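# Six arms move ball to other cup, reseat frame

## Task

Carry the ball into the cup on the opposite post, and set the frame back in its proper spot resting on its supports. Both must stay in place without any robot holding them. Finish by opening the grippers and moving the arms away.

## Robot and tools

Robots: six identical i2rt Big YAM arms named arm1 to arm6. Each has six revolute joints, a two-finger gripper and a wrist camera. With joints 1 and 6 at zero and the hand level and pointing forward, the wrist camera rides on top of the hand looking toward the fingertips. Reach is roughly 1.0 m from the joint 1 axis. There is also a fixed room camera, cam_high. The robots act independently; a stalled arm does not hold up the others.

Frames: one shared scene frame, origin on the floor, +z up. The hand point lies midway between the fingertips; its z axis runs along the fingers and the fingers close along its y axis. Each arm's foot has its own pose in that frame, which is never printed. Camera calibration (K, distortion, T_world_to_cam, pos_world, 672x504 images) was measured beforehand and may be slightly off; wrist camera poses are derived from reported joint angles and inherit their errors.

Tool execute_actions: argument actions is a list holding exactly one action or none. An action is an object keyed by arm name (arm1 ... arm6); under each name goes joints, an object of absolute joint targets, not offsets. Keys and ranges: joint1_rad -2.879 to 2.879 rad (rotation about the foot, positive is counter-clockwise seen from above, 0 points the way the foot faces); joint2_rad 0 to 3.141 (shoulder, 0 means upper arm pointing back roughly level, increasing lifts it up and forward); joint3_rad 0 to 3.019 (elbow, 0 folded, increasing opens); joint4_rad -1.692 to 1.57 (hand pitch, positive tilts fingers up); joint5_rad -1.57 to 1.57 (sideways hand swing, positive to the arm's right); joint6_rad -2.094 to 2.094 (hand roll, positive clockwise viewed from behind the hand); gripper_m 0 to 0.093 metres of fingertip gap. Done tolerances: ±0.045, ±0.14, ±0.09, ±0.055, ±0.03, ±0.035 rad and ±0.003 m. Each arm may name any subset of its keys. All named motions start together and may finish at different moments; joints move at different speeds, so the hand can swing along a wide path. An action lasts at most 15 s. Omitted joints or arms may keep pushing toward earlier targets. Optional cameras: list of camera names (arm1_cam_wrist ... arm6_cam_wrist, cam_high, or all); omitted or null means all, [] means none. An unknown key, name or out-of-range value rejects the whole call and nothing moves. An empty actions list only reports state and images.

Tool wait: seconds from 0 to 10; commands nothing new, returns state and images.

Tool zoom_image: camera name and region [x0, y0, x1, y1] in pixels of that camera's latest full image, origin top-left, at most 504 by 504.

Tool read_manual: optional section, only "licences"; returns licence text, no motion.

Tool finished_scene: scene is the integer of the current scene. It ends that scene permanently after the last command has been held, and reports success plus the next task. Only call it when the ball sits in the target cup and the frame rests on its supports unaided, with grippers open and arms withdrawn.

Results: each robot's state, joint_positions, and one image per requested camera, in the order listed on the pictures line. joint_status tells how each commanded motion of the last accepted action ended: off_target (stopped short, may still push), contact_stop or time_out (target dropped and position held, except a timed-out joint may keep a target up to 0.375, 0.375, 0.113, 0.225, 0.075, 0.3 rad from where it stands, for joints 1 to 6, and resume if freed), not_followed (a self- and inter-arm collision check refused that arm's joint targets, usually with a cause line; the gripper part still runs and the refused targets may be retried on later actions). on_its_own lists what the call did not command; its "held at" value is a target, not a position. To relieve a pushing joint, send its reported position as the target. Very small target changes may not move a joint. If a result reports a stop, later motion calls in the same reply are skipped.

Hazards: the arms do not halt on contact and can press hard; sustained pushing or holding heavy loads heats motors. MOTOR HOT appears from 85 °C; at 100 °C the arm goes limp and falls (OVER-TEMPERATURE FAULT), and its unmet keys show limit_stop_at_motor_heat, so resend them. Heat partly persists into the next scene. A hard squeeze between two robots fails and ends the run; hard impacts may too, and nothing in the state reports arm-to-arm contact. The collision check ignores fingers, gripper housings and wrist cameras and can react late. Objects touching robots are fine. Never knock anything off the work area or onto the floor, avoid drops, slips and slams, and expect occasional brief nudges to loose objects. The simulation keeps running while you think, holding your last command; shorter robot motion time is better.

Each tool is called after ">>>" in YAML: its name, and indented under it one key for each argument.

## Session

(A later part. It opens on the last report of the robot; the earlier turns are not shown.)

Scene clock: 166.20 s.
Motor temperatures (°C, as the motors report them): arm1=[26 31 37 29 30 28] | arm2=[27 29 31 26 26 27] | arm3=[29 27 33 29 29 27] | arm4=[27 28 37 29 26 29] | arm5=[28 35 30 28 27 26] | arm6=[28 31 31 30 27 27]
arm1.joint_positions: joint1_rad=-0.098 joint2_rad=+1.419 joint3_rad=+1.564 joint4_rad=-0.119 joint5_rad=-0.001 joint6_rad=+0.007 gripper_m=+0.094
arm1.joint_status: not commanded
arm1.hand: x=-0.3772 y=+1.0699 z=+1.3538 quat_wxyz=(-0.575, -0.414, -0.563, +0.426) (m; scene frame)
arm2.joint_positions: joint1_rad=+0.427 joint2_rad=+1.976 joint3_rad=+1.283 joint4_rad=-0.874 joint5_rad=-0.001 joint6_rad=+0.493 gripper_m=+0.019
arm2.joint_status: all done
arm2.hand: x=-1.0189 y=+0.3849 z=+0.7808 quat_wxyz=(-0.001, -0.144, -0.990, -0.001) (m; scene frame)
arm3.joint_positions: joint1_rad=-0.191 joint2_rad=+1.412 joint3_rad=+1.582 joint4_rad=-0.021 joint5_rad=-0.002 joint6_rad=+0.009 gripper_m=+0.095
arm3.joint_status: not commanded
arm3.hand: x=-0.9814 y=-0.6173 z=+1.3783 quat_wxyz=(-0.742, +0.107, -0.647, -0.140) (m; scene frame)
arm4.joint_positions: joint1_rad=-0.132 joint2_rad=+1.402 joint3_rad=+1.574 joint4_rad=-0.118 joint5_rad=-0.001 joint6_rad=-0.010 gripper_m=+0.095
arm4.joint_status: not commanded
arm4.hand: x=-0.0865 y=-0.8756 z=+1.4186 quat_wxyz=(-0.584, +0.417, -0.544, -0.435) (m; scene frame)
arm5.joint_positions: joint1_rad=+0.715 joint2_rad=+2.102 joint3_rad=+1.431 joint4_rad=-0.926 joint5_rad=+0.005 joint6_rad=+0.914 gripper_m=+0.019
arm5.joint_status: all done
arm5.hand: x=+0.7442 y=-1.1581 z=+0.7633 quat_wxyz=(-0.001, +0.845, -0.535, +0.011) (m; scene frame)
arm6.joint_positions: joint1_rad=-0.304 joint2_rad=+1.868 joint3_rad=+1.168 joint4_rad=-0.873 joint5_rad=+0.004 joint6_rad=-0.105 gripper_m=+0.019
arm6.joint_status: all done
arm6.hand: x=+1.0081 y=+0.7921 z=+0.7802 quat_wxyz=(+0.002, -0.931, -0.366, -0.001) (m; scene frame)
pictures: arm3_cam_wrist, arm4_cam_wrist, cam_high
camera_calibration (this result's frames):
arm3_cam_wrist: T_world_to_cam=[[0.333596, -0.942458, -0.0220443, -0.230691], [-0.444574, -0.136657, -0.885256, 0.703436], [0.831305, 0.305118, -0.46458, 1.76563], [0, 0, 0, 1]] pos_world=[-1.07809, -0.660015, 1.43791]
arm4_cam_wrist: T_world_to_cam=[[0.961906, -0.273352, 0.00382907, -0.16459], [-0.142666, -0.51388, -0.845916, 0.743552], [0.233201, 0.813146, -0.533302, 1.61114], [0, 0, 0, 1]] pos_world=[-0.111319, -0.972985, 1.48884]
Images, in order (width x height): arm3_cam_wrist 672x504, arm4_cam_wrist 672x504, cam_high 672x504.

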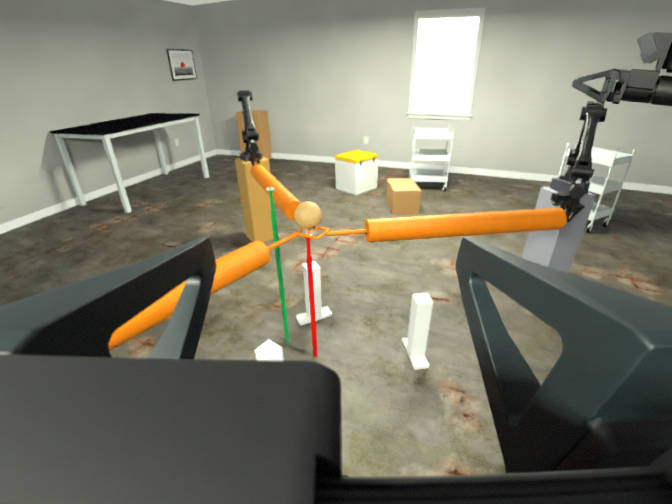

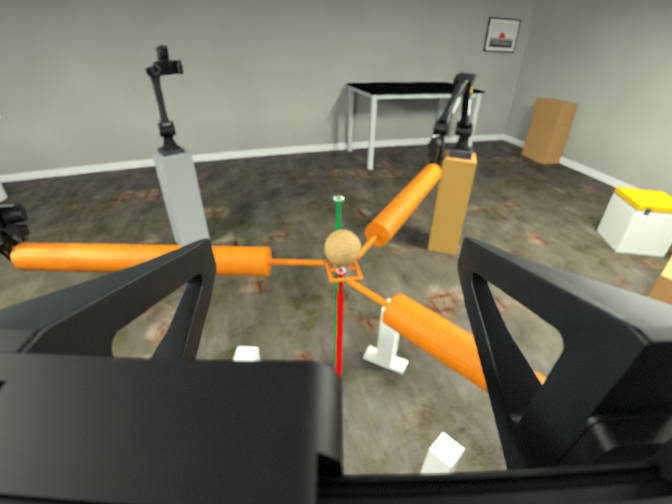

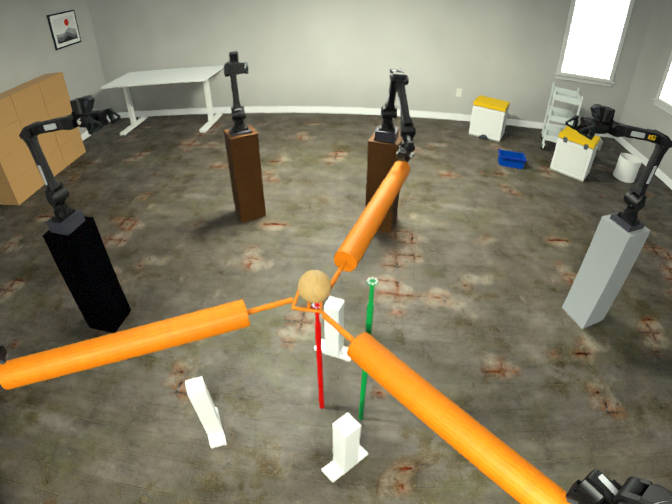

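>>> execute_actions:
  actions:
    - {"arm2":{"joints":{"joint1_rad":0.5,"joint2_rad":1.85,"joint3_rad":1.482,"joint4_rad":-1.145,"joint6_rad":0.578}},"arm5":{"joints":{"joint1_rad":0.645,"joint2_rad":1.905,"joint3_rad":1.53,"joint4_rad":-1.128,"joint6_rad":0.83}},"arm6":{"joints":{"joint1_rad":-0.362,"joint2_rad":1.61,"joint3_rad":1.21,"joint4_rad":-1.105,"joint6_rad":-0.175}}}
  cameras: ["cam_high"]

>>> execute_actions:
  actions:
    - {"arm2":{"joints":{"joint1_rad":0.592,"joint2_rad":1.87,"joint3_rad":1.77,"joint4_rad":-1.42,"joint6_rad":0.67}},"arm5":{"joints":{"joint1_rad":0.538,"joint2_rad":1.834,"joint3_rad":1.70,"joint4_rad":-1.365,"joint6_rad":0.722}},"arm6":{"joints":{"joint1_rad":-0.463,"joint2_rad":1.41,"joint3_rad":1.255,"joint4_rad":-1.35,"joint6_rad":-0.277}}}
  cameras: ["cam_high","arm4_cam_wrist","arm3_cam_wrist","arm1_cam_wrist"]

>>> zoom_image:
  camera: "cam_high"
  region: [300, 220, 410, 320]

>>> zoom_image:
  camera: "arm1_cam_wrist"
  region: [200, 110, 310, 220]

>>> zoom_image:
  camera: "arm4_cam_wrist"
  region: [290, 150, 390, 280]

Scene clock: 181.43 s.
Motor temperatures (°C, as the motors report them): arm1=[26 31 38 29 30 28] | arm2=[27 30 32 26 26 27] | arm3=[29 27 33 29 29 27] | arm4=[27 29 37 29 26 29] | arm5=[28 35 32 28 27 26] | arm6=[28 31 33 30 27 27]
arm1.joint_positions: joint1_rad=-0.098 joint2_rad=+1.419 joint3_rad=+1.564 joint4_rad=-0.119 joint5_rad=-0.001 joint6_rad=+0.007 gripper_m=+0.094
arm1.joint_status: not commanded
arm1.hand: x=-0.3772 y=+1.0699 z=+1.3538 quat_wxyz=(-0.575, -0.414, -0.563, +0.426) (m; scene frame)
arm2.joint_positions: joint1_rad=+0.496 joint2_rad=+1.880 joint3_rad=+1.426 joint4_rad=-1.118 joint5_rad=+0.002 joint6_rad=+0.561 gripper_m=+0.019
arm2.joint_status: all done
arm2.hand: x=-1.0112 y=+0.4244 z=+0.8761 quat_wxyz=(+0.000, -0.143, -0.990, +0.001) (m; scene frame)
arm3.joint_positions: joint1_rad=-0.191 joint2_rad=+1.412 joint3_rad=+1.582 joint4_rad=-0.021 joint5_rad=-0.002 joint6_rad=+0.009 gripper_m=+0.095
arm3.joint_status: not commanded
arm3.hand: x=-0.9814 y=-0.6173 z=+1.3783 quat_wxyz=(-0.742, +0.107, -0.647, -0.140) (m; scene frame)
arm4.joint_positions: joint1_rad=-0.132 joint2_rad=+1.402 joint3_rad=+1.574 joint4_rad=-0.118 joint5_rad=-0.001 joint6_rad=-0.010 gripper_m=+0.095
arm4.joint_status: not commanded
arm4.hand: x=-0.0865 y=-0.8756 z=+1.4186 quat_wxyz=(-0.584, +0.417, -0.544, -0.435) (m; scene frame)
arm5.joint_positions: joint1_rad=+0.637 joint2_rad=+1.943 joint3_rad=+1.478 joint4_rad=-1.112 joint5_rad=+0.005 joint6_rad=+0.834 gripper_m=+0.019
arm5.joint_status: all done
arm5.hand: x=+0.7581 y=-1.1154 z=+0.8650 quat_wxyz=(+0.003, +0.845, -0.534, +0.001) (m; scene frame)
arm6.joint_positions: joint1_rad=-0.367 joint2_rad=+1.635 joint3_rad=+1.169 joint4_rad=-1.100 joint5_rad=+0.003 joint6_rad=-0.166 gripper_m=+0.019
arm6.joint_status: all done
arm6.hand: x=+1.0181 y=+0.8353 z=+0.8860 quat_wxyz=(+0.001, -0.931, -0.365, +0.003) (m; scene frame)
pictures: cam_high
Images, in order (width x height): cam_high 672x504.

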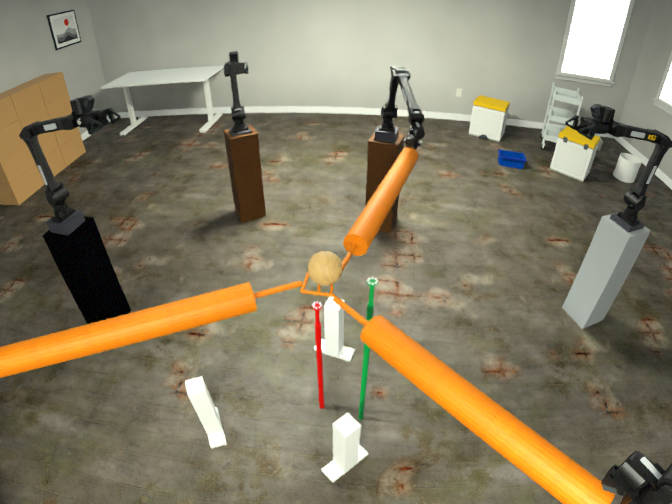

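Scene clock: 182.60 s.
Motor temperatures (°C, as the motors report them): arm1=[26 31 38 29 30 28] | arm2=[27 30 33 26 26 27] | arm3=[29 27 33 29 29 27] | arm4=[27 29 37 29 26 29] | arm5=[28 35 32 28 27 26] | arm6=[28 31 33 30 27 27]
arm1.joint_positions: joint1_rad=-0.098 joint2_rad=+1.419 joint3_rad=+1.564 joint4_rad=-0.119 joint5_rad=-0.001 joint6_rad=+0.007 gripper_m=+0.094
arm1.joint_status: not commanded
arm1.hand: x=-0.3772 y=+1.0699 z=+1.3538 quat_wxyz=(-0.575, -0.414, -0.563, +0.426) (m; scene frame)
arm2.joint_positions: joint1_rad=+0.595 joint2_rad=+1.896 joint3_rad=+1.709 joint4_rad=-1.393 joint5_rad=-0.001 joint6_rad=+0.660 gripper_m=+0.019
arm2.joint_status: all done
arm2.hand: x=-0.9955 y=+0.4888 z=+0.9695 quat_wxyz=(+0.004, -0.143, -0.990, +0.003) (m; scene frame)
arm3.joint_positions: joint1_rad=-0.191 joint2_rad=+1.412 joint3_rad=+1.582 joint4_rad=-0.021 joint5_rad=-0.002 joint6_rad=+0.009 gripper_m=+0.095
arm3.joint_status: not commanded
arm3.hand: x=-0.9814 y=-0.6173 z=+1.3783 quat_wxyz=(-0.742, +0.107, -0.647, -0.140) (m; scene frame)
arm4.joint_positions: joint1_rad=-0.132 joint2_rad=+1.402 joint3_rad=+1.574 joint4_rad=-0.118 joint5_rad=-0.001 joint6_rad=-0.010 gripper_m=+0.095
arm4.joint_status: not commanded
arm4.hand: x=-0.0865 y=-0.8756 z=+1.4186 quat_wxyz=(-0.584, +0.417, -0.544, -0.435) (m; scene frame)
arm5.joint_positions: joint1_rad=+0.524 joint2_rad=+1.878 joint3_rad=+1.639 joint4_rad=-1.350 joint5_rad=+0.010 joint6_rad=+0.723 gripper_m=+0.019
arm5.joint_status: all done
arm5.hand: x=+0.7767 y=-1.0522 z=+0.9573 quat_wxyz=(+0.000, +0.845, -0.535, +0.008) (m; scene frame)
arm6.joint_positions: joint1_rad=-0.471 joint2_rad=+1.433 joint3_rad=+1.188 joint4_rad=-1.331 joint5_rad=+0.001 joint6_rad=-0.269 gripper_m=+0.019
arm6.joint_status: all done
arm6.hand: x=+1.0388 y=+0.8990 z=+0.9760 quat_wxyz=(+0.001, -0.931, -0.364, -0.002) (m; scene frame)
pictures: arm1_cam_wrist, arm3_cam_wrist, arm4_cam_wrist, cam_high
camera_calibration (this result's frames):
arm1_cam_wrist: T_world_to_cam=[[-0.957945, -0.286947, 0.00156325, -0.0536052], [-0.164612, 0.545063, -0.822076, 0.472119], [0.23504, -0.787761, -0.569376, 1.82435], [0, 0, 0, 1]] pos_world=[-0.402429, 1.16444, 1.42694]
arm3_cam_wrist: T_world_to_cam=[[0.333596, -0.942458, -0.0220443, -0.230691], [-0.444574, -0.136657, -0.885256, 0.703436], [0.831305, 0.305118, -0.46458, 1.76563], [0, 0, 0, 1]] pos_world=[-1.07809, -0.660015, 1.43791]
arm4_cam_wrist: T_world_to_cam=[[0.961906, -0.273352, 0.00382907, -0.16459], [-0.142666, -0.51388, -0.845916, 0.743552], [0.233201, 0.813146, -0.533302, 1.61114], [0, 0, 0, 1]] pos_world=[-0.111319, -0.972985, 1.48884]
Images, in order (width x height): arm1_cam_wrist 672x504, arm3_cam_wrist 672x504, arm4_cam_wrist 672x504, cam_high 672x504.

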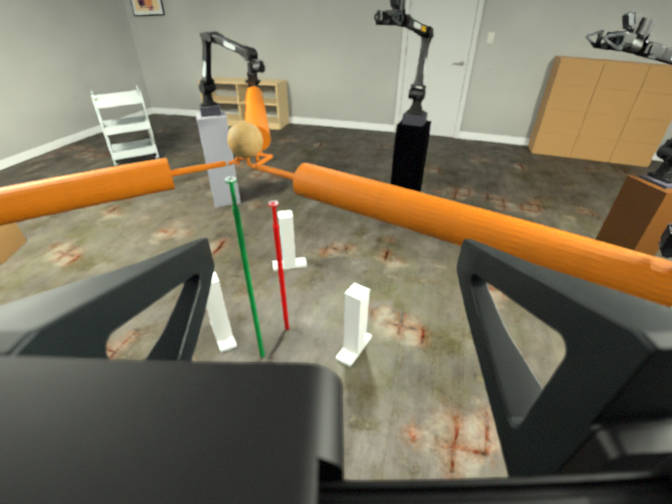

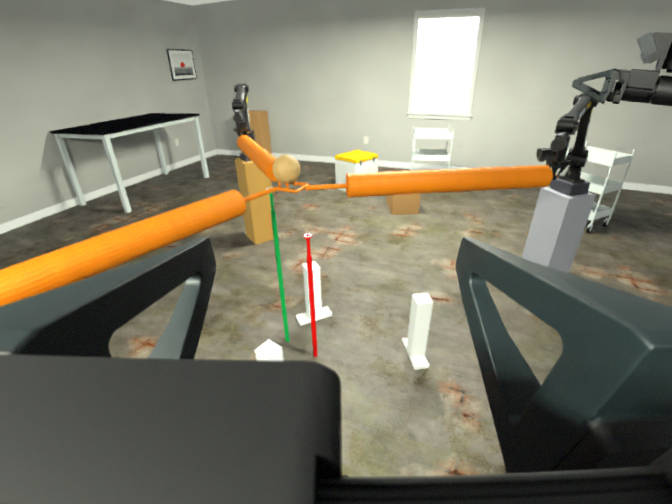

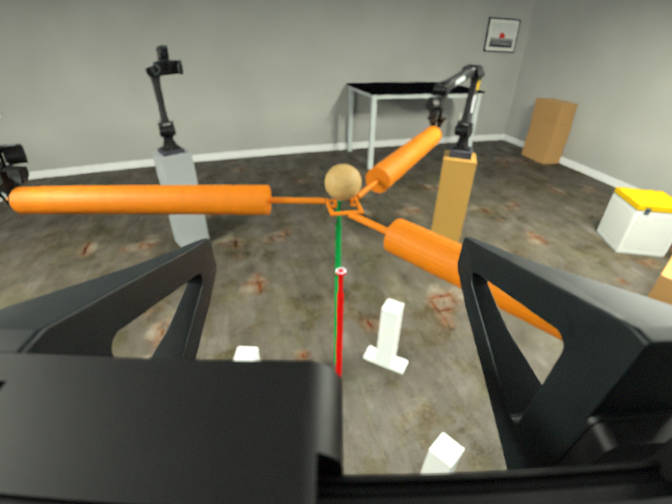

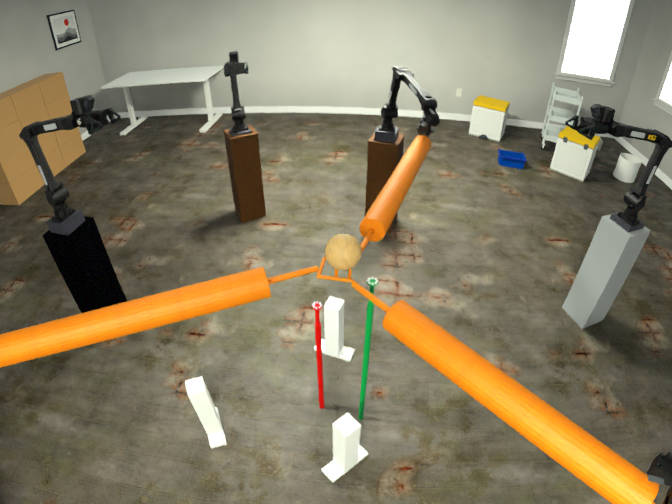

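Region (300, 220, 410, 320) of cam_high's 672x504 image, scaled by 4.582, with more detail than that image has; it fills the top 458 rows of this view, and the rest is white.

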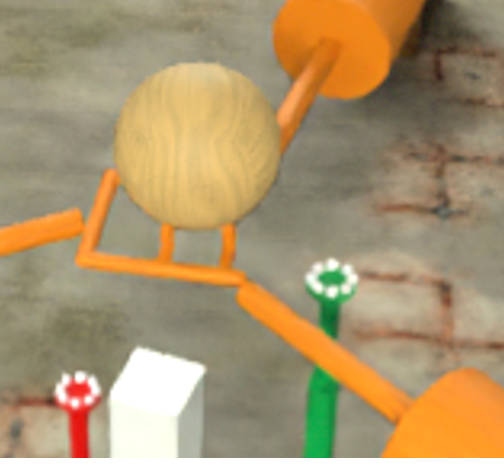

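Region (200, 110, 310, 220) of arm1_cam_wrist's 672x504 image, scaled by 4.582, with more detail than that image has.

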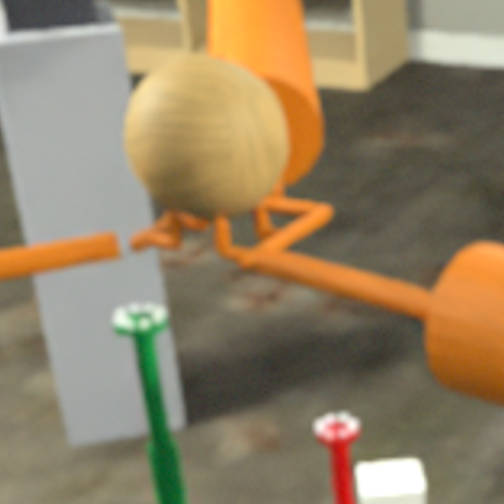

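Region (290, 150, 390, 280) of arm4_cam_wrist's 672x504 image, scaled by 3.877, with more detail than that image has; it fills the left 388 columns of this view, and the rest is white.

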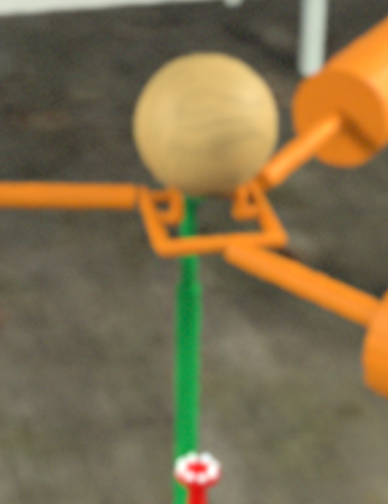

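>>> execute_actions:
  actions:
    - {"arm2":{"joints":{"joint1_rad":0.735,"joint2_rad":2.04,"joint3_rad":2.055,"joint4_rad":-1.52,"joint6_rad":0.812}},"arm5":{"joints":{"joint1_rad":0.362,"joint2_rad":1.93,"joint3_rad":1.853,"joint4_rad":-1.428,"joint6_rad":0.548}},"arm6":{"joints":{"joint1_rad":-0.707,"joint2_rad":1.268,"joint3_rad":1.095,"joint4_rad":-1.352,"joint6_rad":-0.52}}}
  cameras: ["cam_high","arm4_cam_wrist","arm1_cam_wrist"]

>>> zoom_image:
  camera: "cam_high"
  region: [320, 220, 420, 330]

>>> zoom_image:
  camera: "arm1_cam_wrist"
  region: [180, 120, 280, 220]

>>> zoom_image:
  camera: "arm4_cam_wrist"
  region: [290, 140, 390, 240]

Scene clock: 199.63 s.
Motor temperatures (°C, as the motors report them): arm1=[26 31 38 29 30 28] | arm2=[27 30 36 26 26 27] | arm3=[29 27 33 29 29 27] | arm4=[27 29 38 29 26 29] | arm5=[28 35 35 28 27 26] | arm6=[28 31 36 30 27 27]
arm1.joint_positions: joint1_rad=-0.098 joint2_rad=+1.419 joint3_rad=+1.564 joint4_rad=-0.119 joint5_rad=-0.001 joint6_rad=+0.007 gripper_m=+0.094
arm1.joint_status: not commanded
arm1.hand: x=-0.3772 y=+1.0699 z=+1.3538 quat_wxyz=(-0.575, -0.414, -0.563, +0.426) (m; scene frame)
arm2.joint_positions: joint1_rad=+0.736 joint2_rad=+2.078 joint3_rad=+1.962 joint4_rad=-1.497 joint5_rad=-0.002 joint6_rad=+0.798 gripper_m=+0.019
arm2.joint_status: joint3_rad time_out (moved +0.253 of +0.346); the others done
arm2.on_its_own: joint3_rad reads +1.962 and still pushes toward +2.055 since a time_out
arm2.hand: x=-0.9835 y=+0.5891 z=+0.9575 quat_wxyz=(+0.017, -0.142, -0.990, +0.013) (m; scene frame)
arm3.joint_positions: joint1_rad=-0.191 joint2_rad=+1.412 joint3_rad=+1.582 joint4_rad=-0.021 joint5_rad=-0.002 joint6_rad=+0.009 gripper_m=+0.095
arm3.joint_status: not commanded
arm3.hand: x=-0.9814 y=-0.6173 z=+1.3783 quat_wxyz=(-0.742, +0.107, -0.647, -0.140) (m; scene frame)
arm4.joint_positions: joint1_rad=-0.132 joint2_rad=+1.402 joint3_rad=+1.574 joint4_rad=-0.118 joint5_rad=-0.001 joint6_rad=-0.010 gripper_m=+0.095
arm4.joint_status: not commanded
arm4.hand: x=-0.0865 y=-0.8756 z=+1.4186 quat_wxyz=(-0.584, +0.417, -0.544, -0.435) (m; scene frame)
arm5.joint_positions: joint1_rad=+0.352 joint2_rad=+1.985 joint3_rad=+1.786 joint4_rad=-1.414 joint5_rad=+0.006 joint6_rad=+0.544 gripper_m=+0.019
arm5.joint_status: all done
arm5.hand: x=+0.7953 y=-0.9491 z=+0.9509 quat_wxyz=(+0.003, +0.846, -0.532, +0.020) (m; scene frame)
arm6.joint_positions: joint1_rad=-0.715 joint2_rad=+1.307 joint3_rad=+1.071 joint4_rad=-1.351 joint5_rad=+0.004 joint6_rad=-0.518 gripper_m=+0.019
arm6.joint_status: all done
arm6.hand: x=+1.0535 y=+1.0038 z=+0.9781 quat_wxyz=(+0.001, -0.930, -0.367, -0.008) (m; scene frame)
pictures: arm1_cam_wrist, arm4_cam_wrist, cam_high
camera_calibration (this result's frames):
arm1_cam_wrist: T_world_to_cam=[[-0.957945, -0.286947, 0.00156325, -0.0536052], [-0.164612, 0.545063, -0.822076, 0.472119], [0.23504, -0.787761, -0.569376, 1.82435], [0, 0, 0, 1]] pos_world=[-0.402429, 1.16444, 1.42694]
arm4_cam_wrist: T_world_to_cam=[[0.961906, -0.273352, 0.00382907, -0.16459], [-0.142666, -0.51388, -0.845916, 0.743552], [0.233201, 0.813146, -0.533302, 1.61114], [0, 0, 0, 1]] pos_world=[-0.111319, -0.972985, 1.48884]
Images, in order (width x height): arm1_cam_wrist 672x504, arm4_cam_wrist 672x504, cam_high 672x504.

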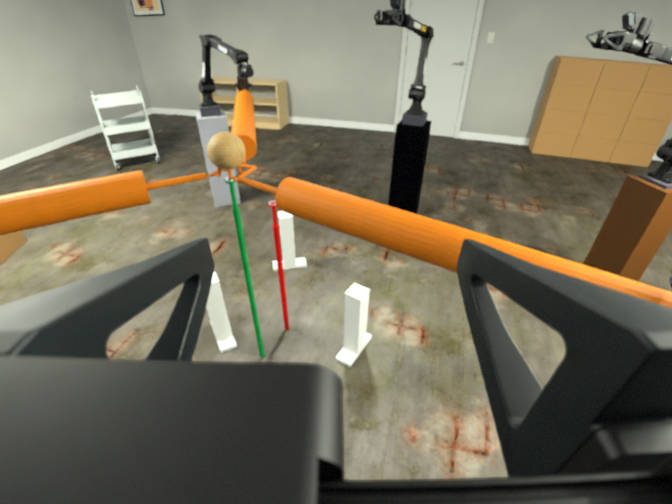

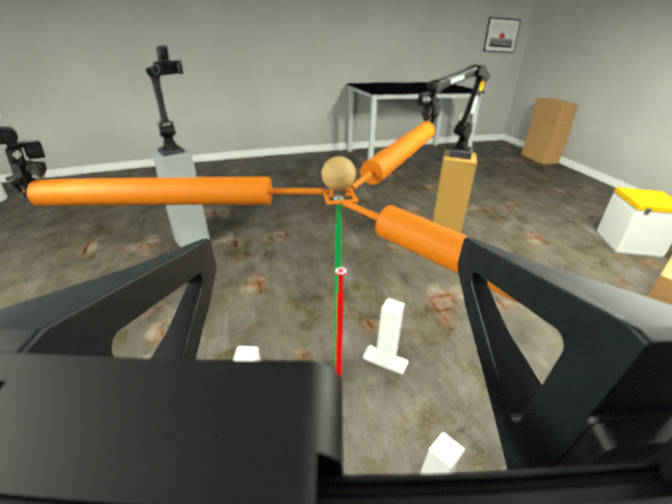

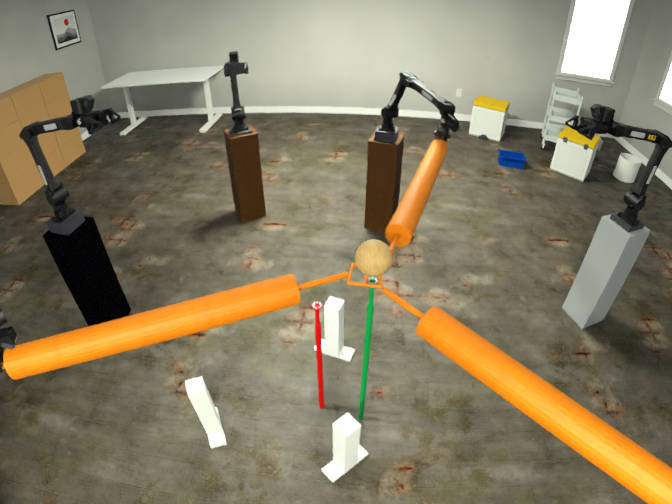

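Region (320, 220, 420, 330) of cam_high's 672x504 image, scaled by 4.582, with more detail than that image has; it fills the left 458 columns of this view, and the rest is white.

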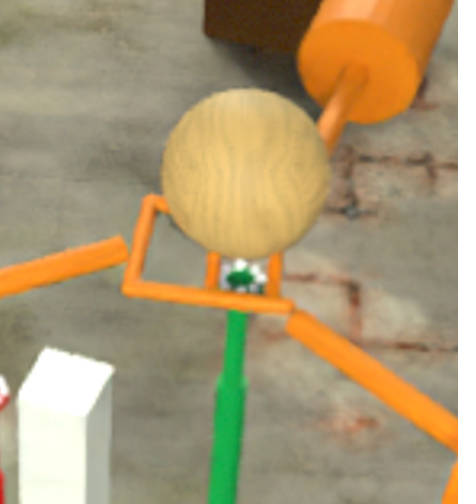

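Region (180, 120, 280, 220) of arm1_cam_wrist's 672x504 image, scaled by 5.040, with more detail than that image has.

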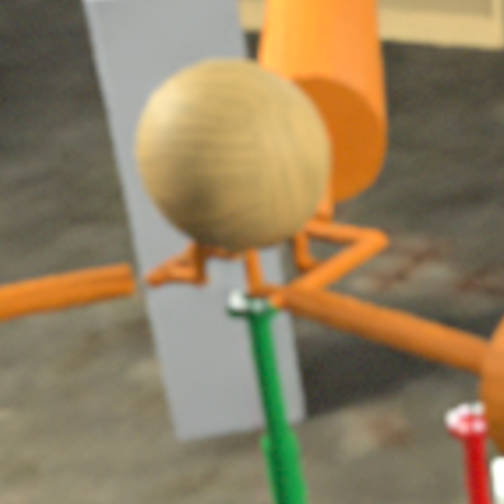

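Region (290, 140, 390, 240) of arm4_cam_wrist's 672x504 image, scaled by 5.040, with more detail than that image has.

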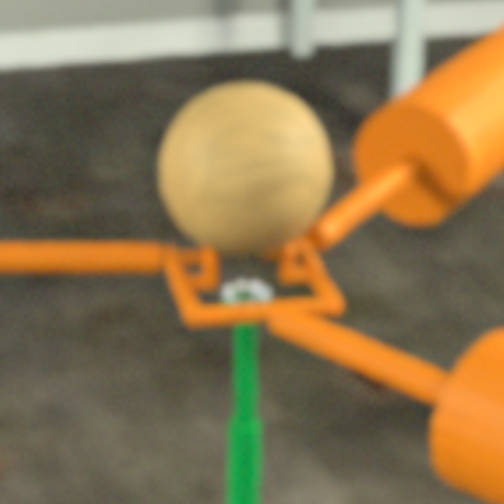

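>>> execute_actions:
  actions:
    - {"arm2":{"joints":{"joint3_rad":1.94,"joint4_rad":-1.415}},"arm5":{"joints":{"joint3_rad":1.745,"joint4_rad":-1.32}},"arm6":{"joints":{"joint2_rad":1.335,"joint3_rad":1.003,"joint4_rad":-1.21}}}
  cameras: ["cam_high","arm4_cam_wrist"]

>>> zoom_image:
  camera: "cam_high"
  region: [320, 220, 420, 330]

>>> zoom_image:
  camera: "arm4_cam_wrist"
  region: [290, 140, 390, 240]

Scene clock: 207.20 s.
Motor temperatures (°C, as the motors report them): arm1=[26 31 38 29 30 28] | arm2=[27 30 38 26 26 27] | arm3=[29 27 33 29 29 27] | arm4=[27 29 38 29 26 29] | arm5=[28 35 36 28 27 26] | arm6=[28 30 36 30 27 27]
arm1.joint_positions: joint1_rad=-0.098 joint2_rad=+1.419 joint3_rad=+1.564 joint4_rad=-0.119 joint5_rad=-0.001 joint6_rad=+0.007 gripper_m=+0.094
arm1.joint_status: not commanded
arm1.hand: x=-0.3772 y=+1.0699 z=+1.3538 quat_wxyz=(-0.575, -0.414, -0.563, +0.426) (m; scene frame)
arm2.joint_positions: joint1_rad=+0.734 joint2_rad=+2.078 joint3_rad=+1.917 joint4_rad=-1.436 joint5_rad=-0.003 joint6_rad=+0.798 gripper_m=+0.019
arm2.joint_status: all done
arm2.hand: x=-0.9814 y=+0.5891 z=+0.9405 quat_wxyz=(+0.011, -0.143, -0.990, +0.007) (m; scene frame)
arm3.joint_positions: joint1_rad=-0.191 joint2_rad=+1.412 joint3_rad=+1.582 joint4_rad=-0.021 joint5_rad=-0.002 joint6_rad=+0.009 gripper_m=+0.095
arm3.joint_status: not commanded
arm3.hand: x=-0.9814 y=-0.6173 z=+1.3783 quat_wxyz=(-0.742, +0.107, -0.647, -0.140) (m; scene frame)
arm4.joint_positions: joint1_rad=-0.132 joint2_rad=+1.402 joint3_rad=+1.574 joint4_rad=-0.118 joint5_rad=-0.001 joint6_rad=-0.010 gripper_m=+0.095
arm4.joint_status: not commanded
arm4.hand: x=-0.0865 y=-0.8756 z=+1.4186 quat_wxyz=(-0.584, +0.417, -0.544, -0.435) (m; scene frame)
arm5.joint_positions: joint1_rad=+0.351 joint2_rad=+1.987 joint3_rad=+1.720 joint4_rad=-1.329 joint5_rad=+0.004 joint6_rad=+0.545 gripper_m=+0.019
arm5.joint_status: all done
arm5.hand: x=+0.7960 y=-0.9501 z=+0.9247 quat_wxyz=(+0.004, +0.846, -0.533, +0.012) (m; scene frame)
arm6.joint_positions: joint1_rad=-0.713 joint2_rad=+1.361 joint3_rad=+0.978 joint4_rad=-1.220 joint5_rad=+0.001 joint6_rad=-0.516 gripper_m=+0.019
arm6.joint_status: all done
arm6.hand: x=+1.0538 y=+1.0025 z=+0.9259 quat_wxyz=(-0.002, -0.930, -0.367, -0.016) (m; scene frame)
pictures: arm4_cam_wrist, cam_high
camera_calibration (this result's frames):
arm4_cam_wrist: T_world_to_cam=[[0.961906, -0.273352, 0.00382907, -0.16459], [-0.142666, -0.51388, -0.845916, 0.743552], [0.233201, 0.813146, -0.533302, 1.61114], [0, 0, 0, 1]] pos_world=[-0.111319, -0.972985, 1.48884]
Images, in order (width x height): arm4_cam_wrist 672x504, cam_high 672x504.

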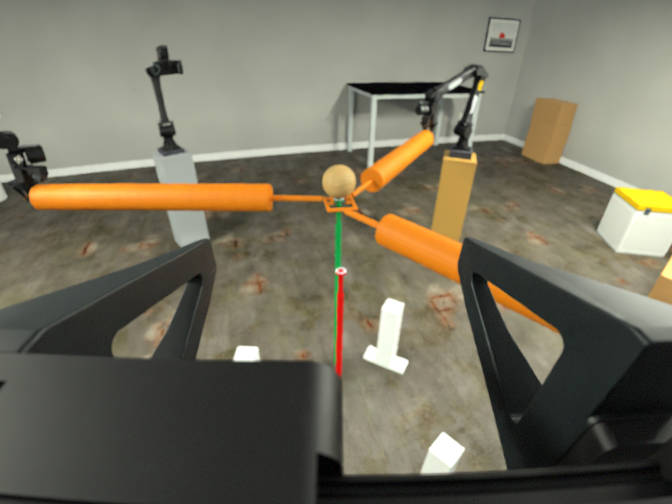

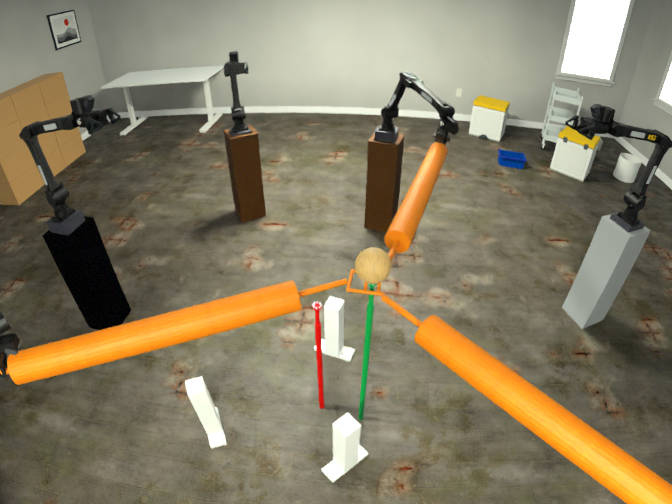

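Region (320, 220, 420, 330) of cam_high's 672x504 image, scaled by 4.582, with more detail than that image has; it fills the left 458 columns of this view, and the rest is white.

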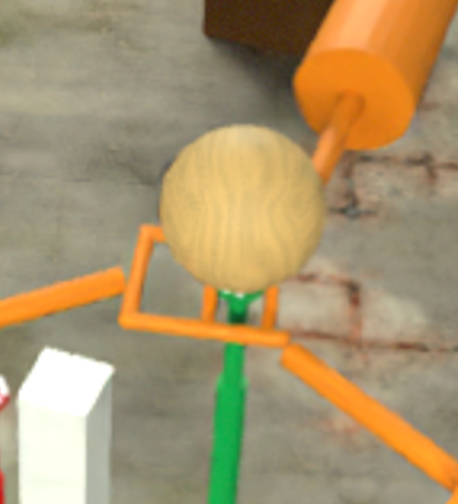

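Region (290, 140, 390, 240) of arm4_cam_wrist's 672x504 image, scaled by 5.040, with more detail than that image has.

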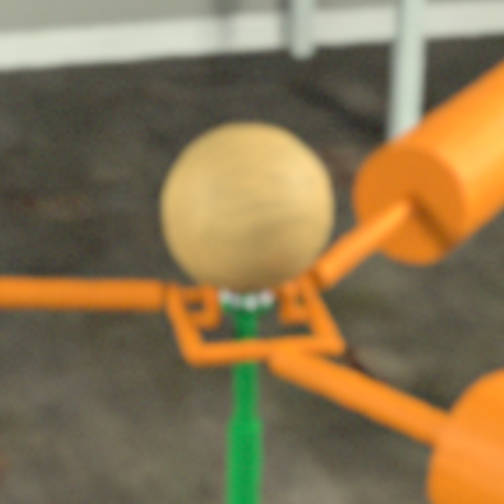

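>>> execute_actions:
  actions:
    - {"arm2":{"joints":{"joint2_rad":2.10,"joint3_rad":1.80,"joint4_rad":-1.225}},"arm5":{"joints":{"joint2_rad":2.02,"joint3_rad":1.628,"joint4_rad":-1.13}},"arm6":{"joints":{"joint2_rad":1.407,"joint3_rad":0.882,"joint4_rad":-1.0}}}
  cameras: ["cam_high","arm4_cam_wrist"]

>>> zoom_image:
  camera: "arm4_cam_wrist"
  region: [290, 150, 390, 250]

Scene clock: 215.00 s.
Motor temperatures (°C, as the motors report them): arm1=[26 31 38 29 30 28] | arm2=[27 31 36 26 26 27] | arm3=[29 27 33 29 29 27] | arm4=[27 29 38 29 26 29] | arm5=[28 36 35 28 27 26] | arm6=[28 30 35 30 27 27]
arm1.joint_positions: joint1_rad=-0.098 joint2_rad=+1.419 joint3_rad=+1.564 joint4_rad=-0.119 joint5_rad=-0.001 joint6_rad=+0.007 gripper_m=+0.094
arm1.joint_status: not commanded
arm1.hand: x=-0.3772 y=+1.0699 z=+1.3538 quat_wxyz=(-0.575, -0.414, -0.563, +0.426) (m; scene frame)
arm2.joint_positions: joint1_rad=+0.734 joint2_rad=+2.132 joint3_rad=+1.785 joint4_rad=-1.233 joint5_rad=-0.002 joint6_rad=+0.796 gripper_m=+0.019
arm2.joint_status: all done
arm2.hand: x=-0.9797 y=+0.5898 z=+0.8577 quat_wxyz=(+0.004, -0.142, -0.990, +0.003) (m; scene frame)
arm3.joint_positions: joint1_rad=-0.191 joint2_rad=+1.412 joint3_rad=+1.582 joint4_rad=-0.021 joint5_rad=-0.002 joint6_rad=+0.009 gripper_m=+0.095
arm3.joint_status: not commanded
arm3.hand: x=-0.9814 y=-0.6173 z=+1.3783 quat_wxyz=(-0.742, +0.107, -0.647, -0.140) (m; scene frame)
arm4.joint_positions: joint1_rad=-0.132 joint2_rad=+1.402 joint3_rad=+1.574 joint4_rad=-0.118 joint5_rad=-0.001 joint6_rad=-0.010 gripper_m=+0.095
arm4.joint_status: not commanded
arm4.hand: x=-0.0865 y=-0.8756 z=+1.4186 quat_wxyz=(-0.584, +0.417, -0.544, -0.435) (m; scene frame)
arm5.joint_positions: joint1_rad=+0.351 joint2_rad=+2.079 joint3_rad=+1.609 joint4_rad=-1.132 joint5_rad=+0.007 joint6_rad=+0.545 gripper_m=+0.019
arm5.joint_status: all done
arm5.hand: x=+0.7963 y=-0.9509 z=+0.8315 quat_wxyz=(+0.002, +0.846, -0.533, +0.015) (m; scene frame)
arm6.joint_positions: joint1_rad=-0.712 joint2_rad=+1.430 joint3_rad=+0.864 joint4_rad=-1.014 joint5_rad=+0.000 joint6_rad=-0.516 gripper_m=+0.019
arm6.joint_status: all done
arm6.hand: x=+1.0537 y=+1.0022 z=+0.8639 quat_wxyz=(-0.001, -0.930, -0.367, -0.004) (m; scene frame)
pictures: arm4_cam_wrist, cam_high
camera_calibration (this result's frames):
arm4_cam_wrist: T_world_to_cam=[[0.961906, -0.273352, 0.00382907, -0.16459], [-0.142666, -0.51388, -0.845916, 0.743552], [0.233201, 0.813146, -0.533302, 1.61114], [0, 0, 0, 1]] pos_world=[-0.111319, -0.972985, 1.48884]
Images, in order (width x height): arm4_cam_wrist 672x504, cam_high 672x504.

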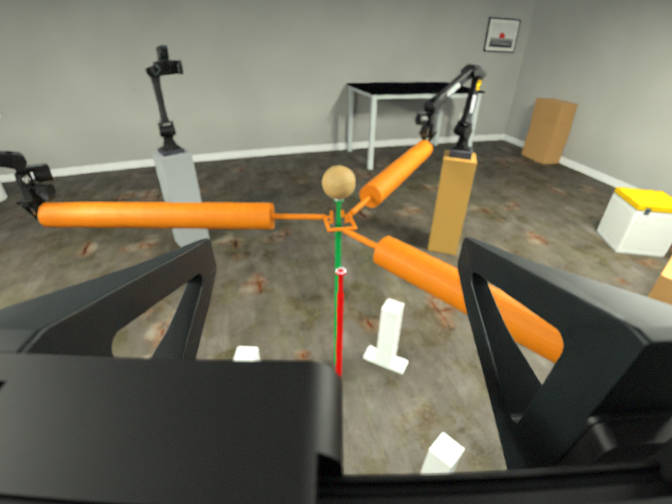

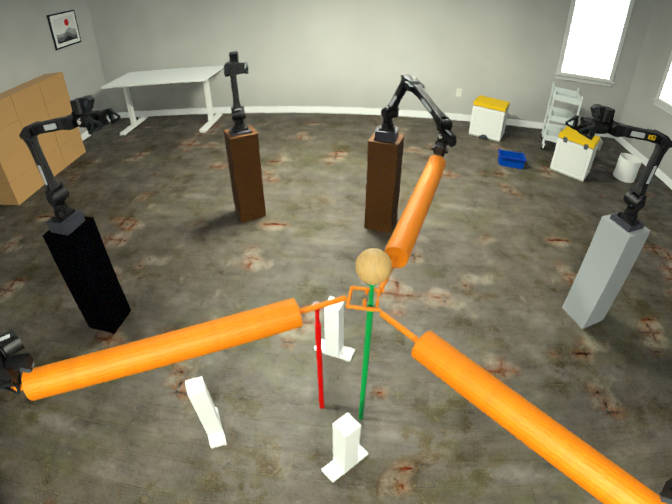

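Region (290, 150, 390, 250) of arm4_cam_wrist's 672x504 image, scaled by 5.040, with more detail than that image has.

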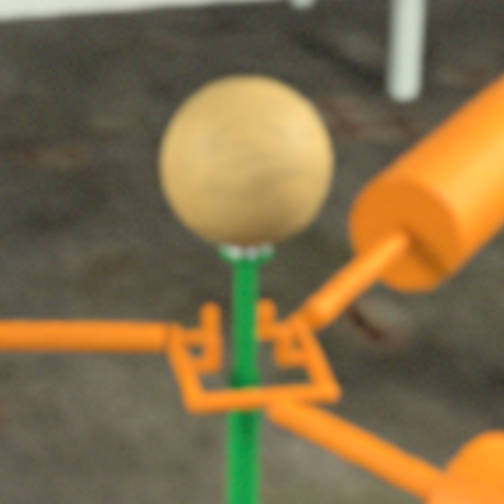

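>>> execute_actions:
  actions:
    - {"arm2":{"joints":{"joint1_rad":0.624,"joint2_rad":2.005,"joint3_rad":1.62,"joint4_rad":-1.137,"joint6_rad":0.678}},"arm5":{"joints":{"joint1_rad":0.47,"joint2_rad":1.935,"joint3_rad":1.475,"joint4_rad":-1.058,"joint6_rad":0.678}},"arm6":{"joints":{"joint1_rad":-0.517,"joint2_rad":1.495,"joint3_rad":0.975,"joint4_rad":-0.97,"joint6_rad":-0.307}}}
  cameras: ["cam_high"]

>>> execute_actions:
  actions:
    - {"arm2":{"joints":{"joint1_rad":0.227,"joint2_rad":1.89,"joint3_rad":1.40,"joint4_rad":-1.03,"joint6_rad":0.285}},"arm5":{"joints":{"joint1_rad":0.9,"joint2_rad":1.87,"joint3_rad":1.335,"joint4_rad":-0.975,"joint6_rad":1.1}},"arm6":{"joints":{"joint1_rad":-0.124,"joint2_rad":1.865,"joint3_rad":1.45,"joint4_rad":-1.09,"joint6_rad":0.08}}}
  cameras: ["cam_high"]

Scene clock: 225.83 s.
Motor temperatures (°C, as the motors report them): arm1=[26 31 39 29 30 28] | arm2=[27 31 35 26 26 27] | arm3=[29 27 34 29 29 27] | arm4=[27 29 39 29 26 29] | arm5=[28 36 34 28 27 26] | arm6=[28 30 35 30 27 27]
arm1.joint_positions: joint1_rad=-0.098 joint2_rad=+1.419 joint3_rad=+1.564 joint4_rad=-0.119 joint5_rad=-0.001 joint6_rad=+0.007 gripper_m=+0.094
arm1.joint_status: not commanded
arm1.hand: x=-0.3772 y=+1.0699 z=+1.3538 quat_wxyz=(-0.575, -0.414, -0.563, +0.426) (m; scene frame)
arm2.joint_positions: joint1_rad=+0.613 joint2_rad=+2.069 joint3_rad=+1.617 joint4_rad=-1.136 joint5_rad=+0.000 joint6_rad=+0.671 gripper_m=+0.019
arm2.joint_status: all done
arm2.hand: x=-0.9790 y=+0.5065 z=+0.8372 quat_wxyz=(+0.007, -0.140, -0.990, +0.005) (m; scene frame)
arm3.joint_positions: joint1_rad=-0.191 joint2_rad=+1.412 joint3_rad=+1.582 joint4_rad=-0.021 joint5_rad=-0.002 joint6_rad=+0.009 gripper_m=+0.095
arm3.joint_status: not commanded
arm3.hand: x=-0.9814 y=-0.6173 z=+1.3783 quat_wxyz=(-0.742, +0.107, -0.647, -0.140) (m; scene frame)
arm4.joint_positions: joint1_rad=-0.132 joint2_rad=+1.402 joint3_rad=+1.574 joint4_rad=-0.118 joint5_rad=-0.001 joint6_rad=-0.010 gripper_m=+0.095
arm4.joint_status: not commanded
arm4.hand: x=-0.0865 y=-0.8756 z=+1.4186 quat_wxyz=(-0.584, +0.417, -0.544, -0.435) (m; scene frame)
arm5.joint_positions: joint1_rad=+0.474 joint2_rad=+1.988 joint3_rad=+1.451 joint4_rad=-1.064 joint5_rad=+0.006 joint6_rad=+0.667 gripper_m=+0.019
arm5.joint_status: all done
arm5.hand: x=+0.7957 y=-1.0321 z=+0.8308 quat_wxyz=(+0.002, +0.846, -0.533, +0.013) (m; scene frame)
arm6.joint_positions: joint1_rad=-0.507 joint2_rad=+1.519 joint3_rad=+0.919 joint4_rad=-0.966 joint5_rad=-0.003 joint6_rad=-0.310 gripper_m=+0.019
arm6.joint_status: all done
arm6.hand: x=+1.0507 y=+0.9199 z=+0.8500 quat_wxyz=(-0.001, -0.930, -0.367, +0.002) (m; scene frame)
pictures: cam_high
Images, in order (width x height): cam_high 672x504.

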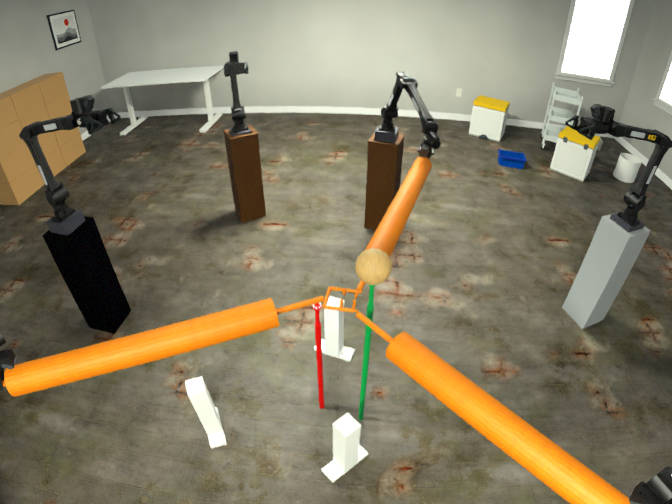

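Scene clock: 227.17 s.
Motor temperatures (°C, as the motors report them): arm1=[26 31 39 29 30 28] | arm2=[27 31 35 26 26 27] | arm3=[29 27 34 29 29 27] | arm4=[27 29 39 29 26 29] | arm5=[28 36 34 28 27 26] | arm6=[28 30 35 30 27 27]
arm1.joint_positions: joint1_rad=-0.098 joint2_rad=+1.419 joint3_rad=+1.564 joint4_rad=-0.119 joint5_rad=-0.001 joint6_rad=+0.007 gripper_m=+0.094
arm1.joint_status: not commanded
arm1.hand: x=-0.3772 y=+1.0699 z=+1.3538 quat_wxyz=(-0.575, -0.414, -0.563, +0.426) (m; scene frame)
arm2.joint_positions: joint1_rad=+0.221 joint2_rad=+1.934 joint3_rad=+1.394 joint4_rad=-1.025 joint5_rad=-0.001 joint6_rad=+0.282 gripper_m=+0.019
arm2.joint_status: all done
arm2.hand: x=-0.9869 y=+0.2770 z=+0.8376 quat_wxyz=(-0.003, -0.141, -0.990, +0.000) (m; scene frame)
arm3.joint_positions: joint1_rad=-0.191 joint2_rad=+1.412 joint3_rad=+1.582 joint4_rad=-0.021 joint5_rad=-0.002 joint6_rad=+0.009 gripper_m=+0.095
arm3.joint_status: not commanded
arm3.hand: x=-0.9814 y=-0.6173 z=+1.3783 quat_wxyz=(-0.742, +0.107, -0.647, -0.140) (m; scene frame)
arm4.joint_positions: joint1_rad=-0.132 joint2_rad=+1.402 joint3_rad=+1.574 joint4_rad=-0.118 joint5_rad=-0.001 joint6_rad=-0.010 gripper_m=+0.095
arm4.joint_status: not commanded
arm4.hand: x=-0.0865 y=-0.8756 z=+1.4186 quat_wxyz=(-0.584, +0.417, -0.544, -0.435) (m; scene frame)
arm5.joint_positions: joint1_rad=+0.903 joint2_rad=+1.923 joint3_rad=+1.312 joint4_rad=-0.983 joint5_rad=-0.002 joint6_rad=+1.102 gripper_m=+0.019
arm5.joint_status: all done
arm5.hand: x=+0.7728 y=-1.2654 z=+0.8227 quat_wxyz=(+0.001, +0.845, -0.535, +0.010) (m; scene frame)
arm6.joint_positions: joint1_rad=-0.113 joint2_rad=+1.900 joint3_rad=+1.405 joint4_rad=-1.088 joint5_rad=-0.005 joint6_rad=+0.084 gripper_m=+0.019
arm6.joint_status: all done
arm6.hand: x=+1.0369 y=+0.6832 z=+0.8388 quat_wxyz=(+0.000, -0.930, -0.367, -0.007) (m; scene frame)
pictures: cam_high
Images, in order (width x height): cam_high 672x504.

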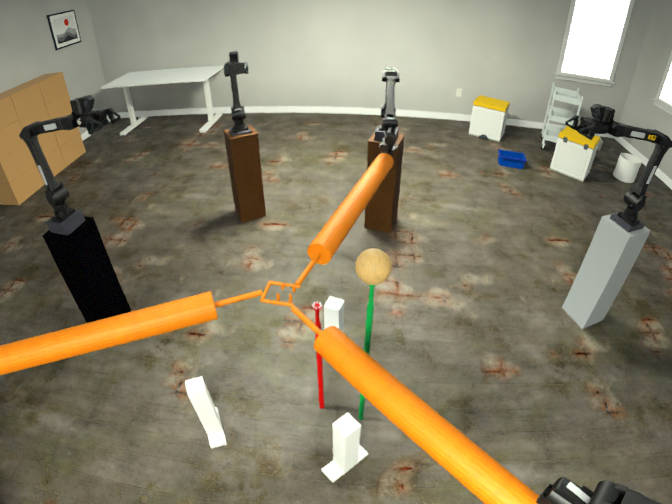

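>>> execute_actions:
  actions:
    - {"arm2":{"joints":{"joint2_rad":2.15,"joint3_rad":1.335,"joint4_rad":-0.722}},"arm5":{"joints":{"joint2_rad":2.15,"joint3_rad":1.295,"joint4_rad":-0.665}},"arm6":{"joints":{"joint2_rad":2.105,"joint3_rad":1.342,"joint4_rad":-0.76}}}
  cameras: []

>>> execute_actions:
  actions:
    - {"arm2":{"joints":{"joint2_rad":2.47,"joint3_rad":1.435,"joint4_rad":-0.49}},"arm5":{"joints":{"joint2_rad":2.485,"joint3_rad":1.412,"joint4_rad":-0.435}},"arm6":{"joints":{"joint2_rad":2.42,"joint3_rad":1.43,"joint4_rad":-0.518}}}
  cameras: []

>>> execute_actions:
  actions:
    - {"arm2":{"joints":{"joint2_rad":2.67,"joint3_rad":1.55,"joint4_rad":-0.41}},"arm5":{"joints":{"joint2_rad":2.685,"joint3_rad":1.537,"joint4_rad":-0.368}},"arm6":{"joints":{"joint2_rad":2.61,"joint3_rad":1.528,"joint4_rad":-0.425}}}
  cameras: ["cam_high"]

Scene clock: 237.37 s.
Motor temperatures (°C, as the motors report them): arm1=[26 31 39 29 30 28] | arm2=[27 31 34 26 26 27] | arm3=[29 27 34 29 29 27] | arm4=[27 29 39 29 26 29] | arm5=[28 36 34 28 27 26] | arm6=[28 31 35 30 27 27]
arm1.joint_positions: joint1_rad=-0.098 joint2_rad=+1.419 joint3_rad=+1.564 joint4_rad=-0.119 joint5_rad=-0.001 joint6_rad=+0.007 gripper_m=+0.094
arm1.joint_status: not commanded
arm1.hand: x=-0.3772 y=+1.0699 z=+1.3538 quat_wxyz=(-0.575, -0.414, -0.563, +0.426) (m; scene frame)
arm2.joint_positions: joint1_rad=+0.226 joint2_rad=+2.193 joint3_rad=+1.334 joint4_rad=-0.710 joint5_rad=-0.002 joint6_rad=+0.287 gripper_m=+0.019
arm2.joint_status: all done
arm2.hand: x=-0.9885 y=+0.2796 z=+0.6826 quat_wxyz=(-0.001, -0.141, -0.990, -0.001) (m; scene frame)
arm3.joint_positions: joint1_rad=-0.191 joint2_rad=+1.412 joint3_rad=+1.582 joint4_rad=-0.021 joint5_rad=-0.002 joint6_rad=+0.009 gripper_m=+0.095
arm3.joint_status: not commanded
arm3.hand: x=-0.9814 y=-0.6173 z=+1.3783 quat_wxyz=(-0.742, +0.107, -0.647, -0.140) (m; scene frame)
arm4.joint_positions: joint1_rad=-0.132 joint2_rad=+1.402 joint3_rad=+1.574 joint4_rad=-0.118 joint5_rad=-0.001 joint6_rad=-0.010 gripper_m=+0.095
arm4.joint_status: not commanded
arm4.hand: x=-0.0865 y=-0.8756 z=+1.4186 quat_wxyz=(-0.584, +0.417, -0.544, -0.435) (m; scene frame)
arm5.joint_positions: joint1_rad=+0.896 joint2_rad=+2.211 joint3_rad=+1.283 joint4_rad=-0.665 joint5_rad=-0.001 joint6_rad=+1.096 gripper_m=+0.019
arm5.joint_status: all done
arm5.hand: x=+0.7692 y=-1.2628 z=+0.6669 quat_wxyz=(+0.001, +0.844, -0.536, +0.009) (m; scene frame)
arm6.joint_positions: joint1_rad=-0.122 joint2_rad=+2.167 joint3_rad=+1.334 joint4_rad=-0.758 joint5_rad=+0.000 joint6_rad=+0.079 gripper_m=+0.019
arm6.joint_status: all done
arm6.hand: x=+1.0323 y=+0.6863 z=+0.6764 quat_wxyz=(+0.004, -0.931, -0.365, -0.009) (m; scene frame)
pictures: none
No camera images: the call's "cameras" was empty. Leave "cameras" out to get every camera's image.

Scene clock: 238.53 s.
Motor temperatures (°C, as the motors report them): arm1=[26 31 39 29 30 28] | arm2=[27 31 34 26 26 27] | arm3=[29 27 34 29 29 27] | arm4=[27 29 39 29 26 29] | arm5=[28 36 34 28 27 26] | arm6=[28 31 35 30 27 27]
arm1.joint_positions: joint1_rad=-0.098 joint2_rad=+1.419 joint3_rad=+1.564 joint4_rad=-0.119 joint5_rad=-0.001 joint6_rad=+0.007 gripper_m=+0.094
arm1.joint_status: not commanded
arm1.hand: x=-0.3772 y=+1.0699 z=+1.3538 quat_wxyz=(-0.575, -0.414, -0.563, +0.426) (m; scene frame)
arm2.joint_positions: joint1_rad=+0.227 joint2_rad=+2.497 joint3_rad=+1.425 joint4_rad=-0.483 joint5_rad=+0.000 joint6_rad=+0.288 gripper_m=+0.019
arm2.joint_status: all done
arm2.hand: x=-0.9839 y=+0.2800 z=+0.5417 quat_wxyz=(-0.008, -0.141, -0.990, -0.001) (m; scene frame)
arm3.joint_positions: joint1_rad=-0.191 joint2_rad=+1.412 joint3_rad=+1.582 joint4_rad=-0.021 joint5_rad=-0.002 joint6_rad=+0.009 gripper_m=+0.095
arm3.joint_status: not commanded
arm3.hand: x=-0.9814 y=-0.6173 z=+1.3783 quat_wxyz=(-0.742, +0.107, -0.647, -0.140) (m; scene frame)
arm4.joint_positions: joint1_rad=-0.132 joint2_rad=+1.402 joint3_rad=+1.574 joint4_rad=-0.118 joint5_rad=-0.001 joint6_rad=-0.010 gripper_m=+0.095
arm4.joint_status: not commanded
arm4.hand: x=-0.0865 y=-0.8756 z=+1.4186 quat_wxyz=(-0.584, +0.417, -0.544, -0.435) (m; scene frame)
arm5.joint_positions: joint1_rad=+0.892 joint2_rad=+2.540 joint3_rad=+1.386 joint4_rad=-0.437 joint5_rad=+0.003 joint6_rad=+1.092 gripper_m=+0.019
arm5.joint_status: all done
arm5.hand: x=+0.7721 y=-1.2618 z=+0.5185 quat_wxyz=(+0.000, +0.844, -0.536, +0.007) (m; scene frame)
arm6.joint_positions: joint1_rad=-0.121 joint2_rad=+2.472 joint3_rad=+1.399 joint4_rad=-0.514 joint5_rad=+0.001 joint6_rad=+0.079 gripper_m=+0.019
arm6.joint_status: all done
arm6.hand: x=+1.0345 y=+0.6886 z=+0.5301 quat_wxyz=(+0.004, -0.931, -0.365, -0.007) (m; scene frame)
pictures: none
No camera images: the call's "cameras" was empty. Leave "cameras" out to get every camera's image.

Scene clock: 239.57 s.
Motor temperatures (°C, as the motors report them): arm1=[26 31 39 29 30 28] | arm2=[27 31 34 26 26 27] | arm3=[29 27 34 29 29 27] | arm4=[27 29 39 29 26 29] | arm5=[28 36 33 28 27 26] | arm6=[28 31 35 30 27 27]
arm1.joint_positions: joint1_rad=-0.098 joint2_rad=+1.419 joint3_rad=+1.564 joint4_rad=-0.119 joint5_rad=-0.001 joint6_rad=+0.007 gripper_m=+0.094
arm1.joint_status: not commanded
arm1.hand: x=-0.3772 y=+1.0699 z=+1.3538 quat_wxyz=(-0.575, -0.414, -0.563, +0.426) (m; scene frame)
arm2.joint_positions: joint1_rad=+0.227 joint2_rad=+2.689 joint3_rad=+1.538 joint4_rad=-0.403 joint5_rad=+0.001 joint6_rad=+0.289 gripper_m=+0.019
arm2.joint_status: all done
arm2.hand: x=-0.9842 y=+0.2796 z=+0.4594 quat_wxyz=(-0.008, -0.142, -0.990, +0.000) (m; scene frame)
arm3.joint_positions: joint1_rad=-0.191 joint2_rad=+1.412 joint3_rad=+1.582 joint4_rad=-0.021 joint5_rad=-0.002 joint6_rad=+0.009 gripper_m=+0.095
arm3.joint_status: not commanded
arm3.hand: x=-0.9814 y=-0.6173 z=+1.3783 quat_wxyz=(-0.742, +0.107, -0.647, -0.140) (m; scene frame)
arm4.joint_positions: joint1_rad=-0.132 joint2_rad=+1.402 joint3_rad=+1.574 joint4_rad=-0.118 joint5_rad=-0.001 joint6_rad=-0.010 gripper_m=+0.095
arm4.joint_status: not commanded
arm4.hand: x=-0.0865 y=-0.8756 z=+1.4186 quat_wxyz=(-0.584, +0.417, -0.544, -0.435) (m; scene frame)
arm5.joint_positions: joint1_rad=+0.895 joint2_rad=+2.732 joint3_rad=+1.516 joint4_rad=-0.373 joint5_rad=+0.003 joint6_rad=+1.097 gripper_m=+0.019
arm5.joint_status: all done
arm5.hand: x=+0.7686 y=-1.2638 z=+0.4400 quat_wxyz=(+0.000, +0.844, -0.536, +0.006) (m; scene frame)
arm6.joint_positions: joint1_rad=-0.122 joint2_rad=+2.650 joint3_rad=+1.499 joint4_rad=-0.425 joint5_rad=-0.002 joint6_rad=+0.080 gripper_m=+0.019
arm6.joint_status: all done
arm6.hand: x=+1.0327 y=+0.6863 z=+0.4539 quat_wxyz=(+0.000, -0.931, -0.365, -0.003) (m; scene frame)
pictures: cam_high
Images, in order (width x height): cam_high 672x504.

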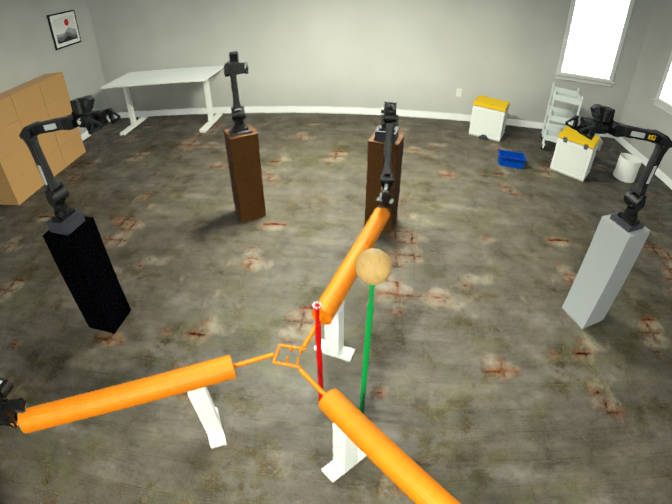

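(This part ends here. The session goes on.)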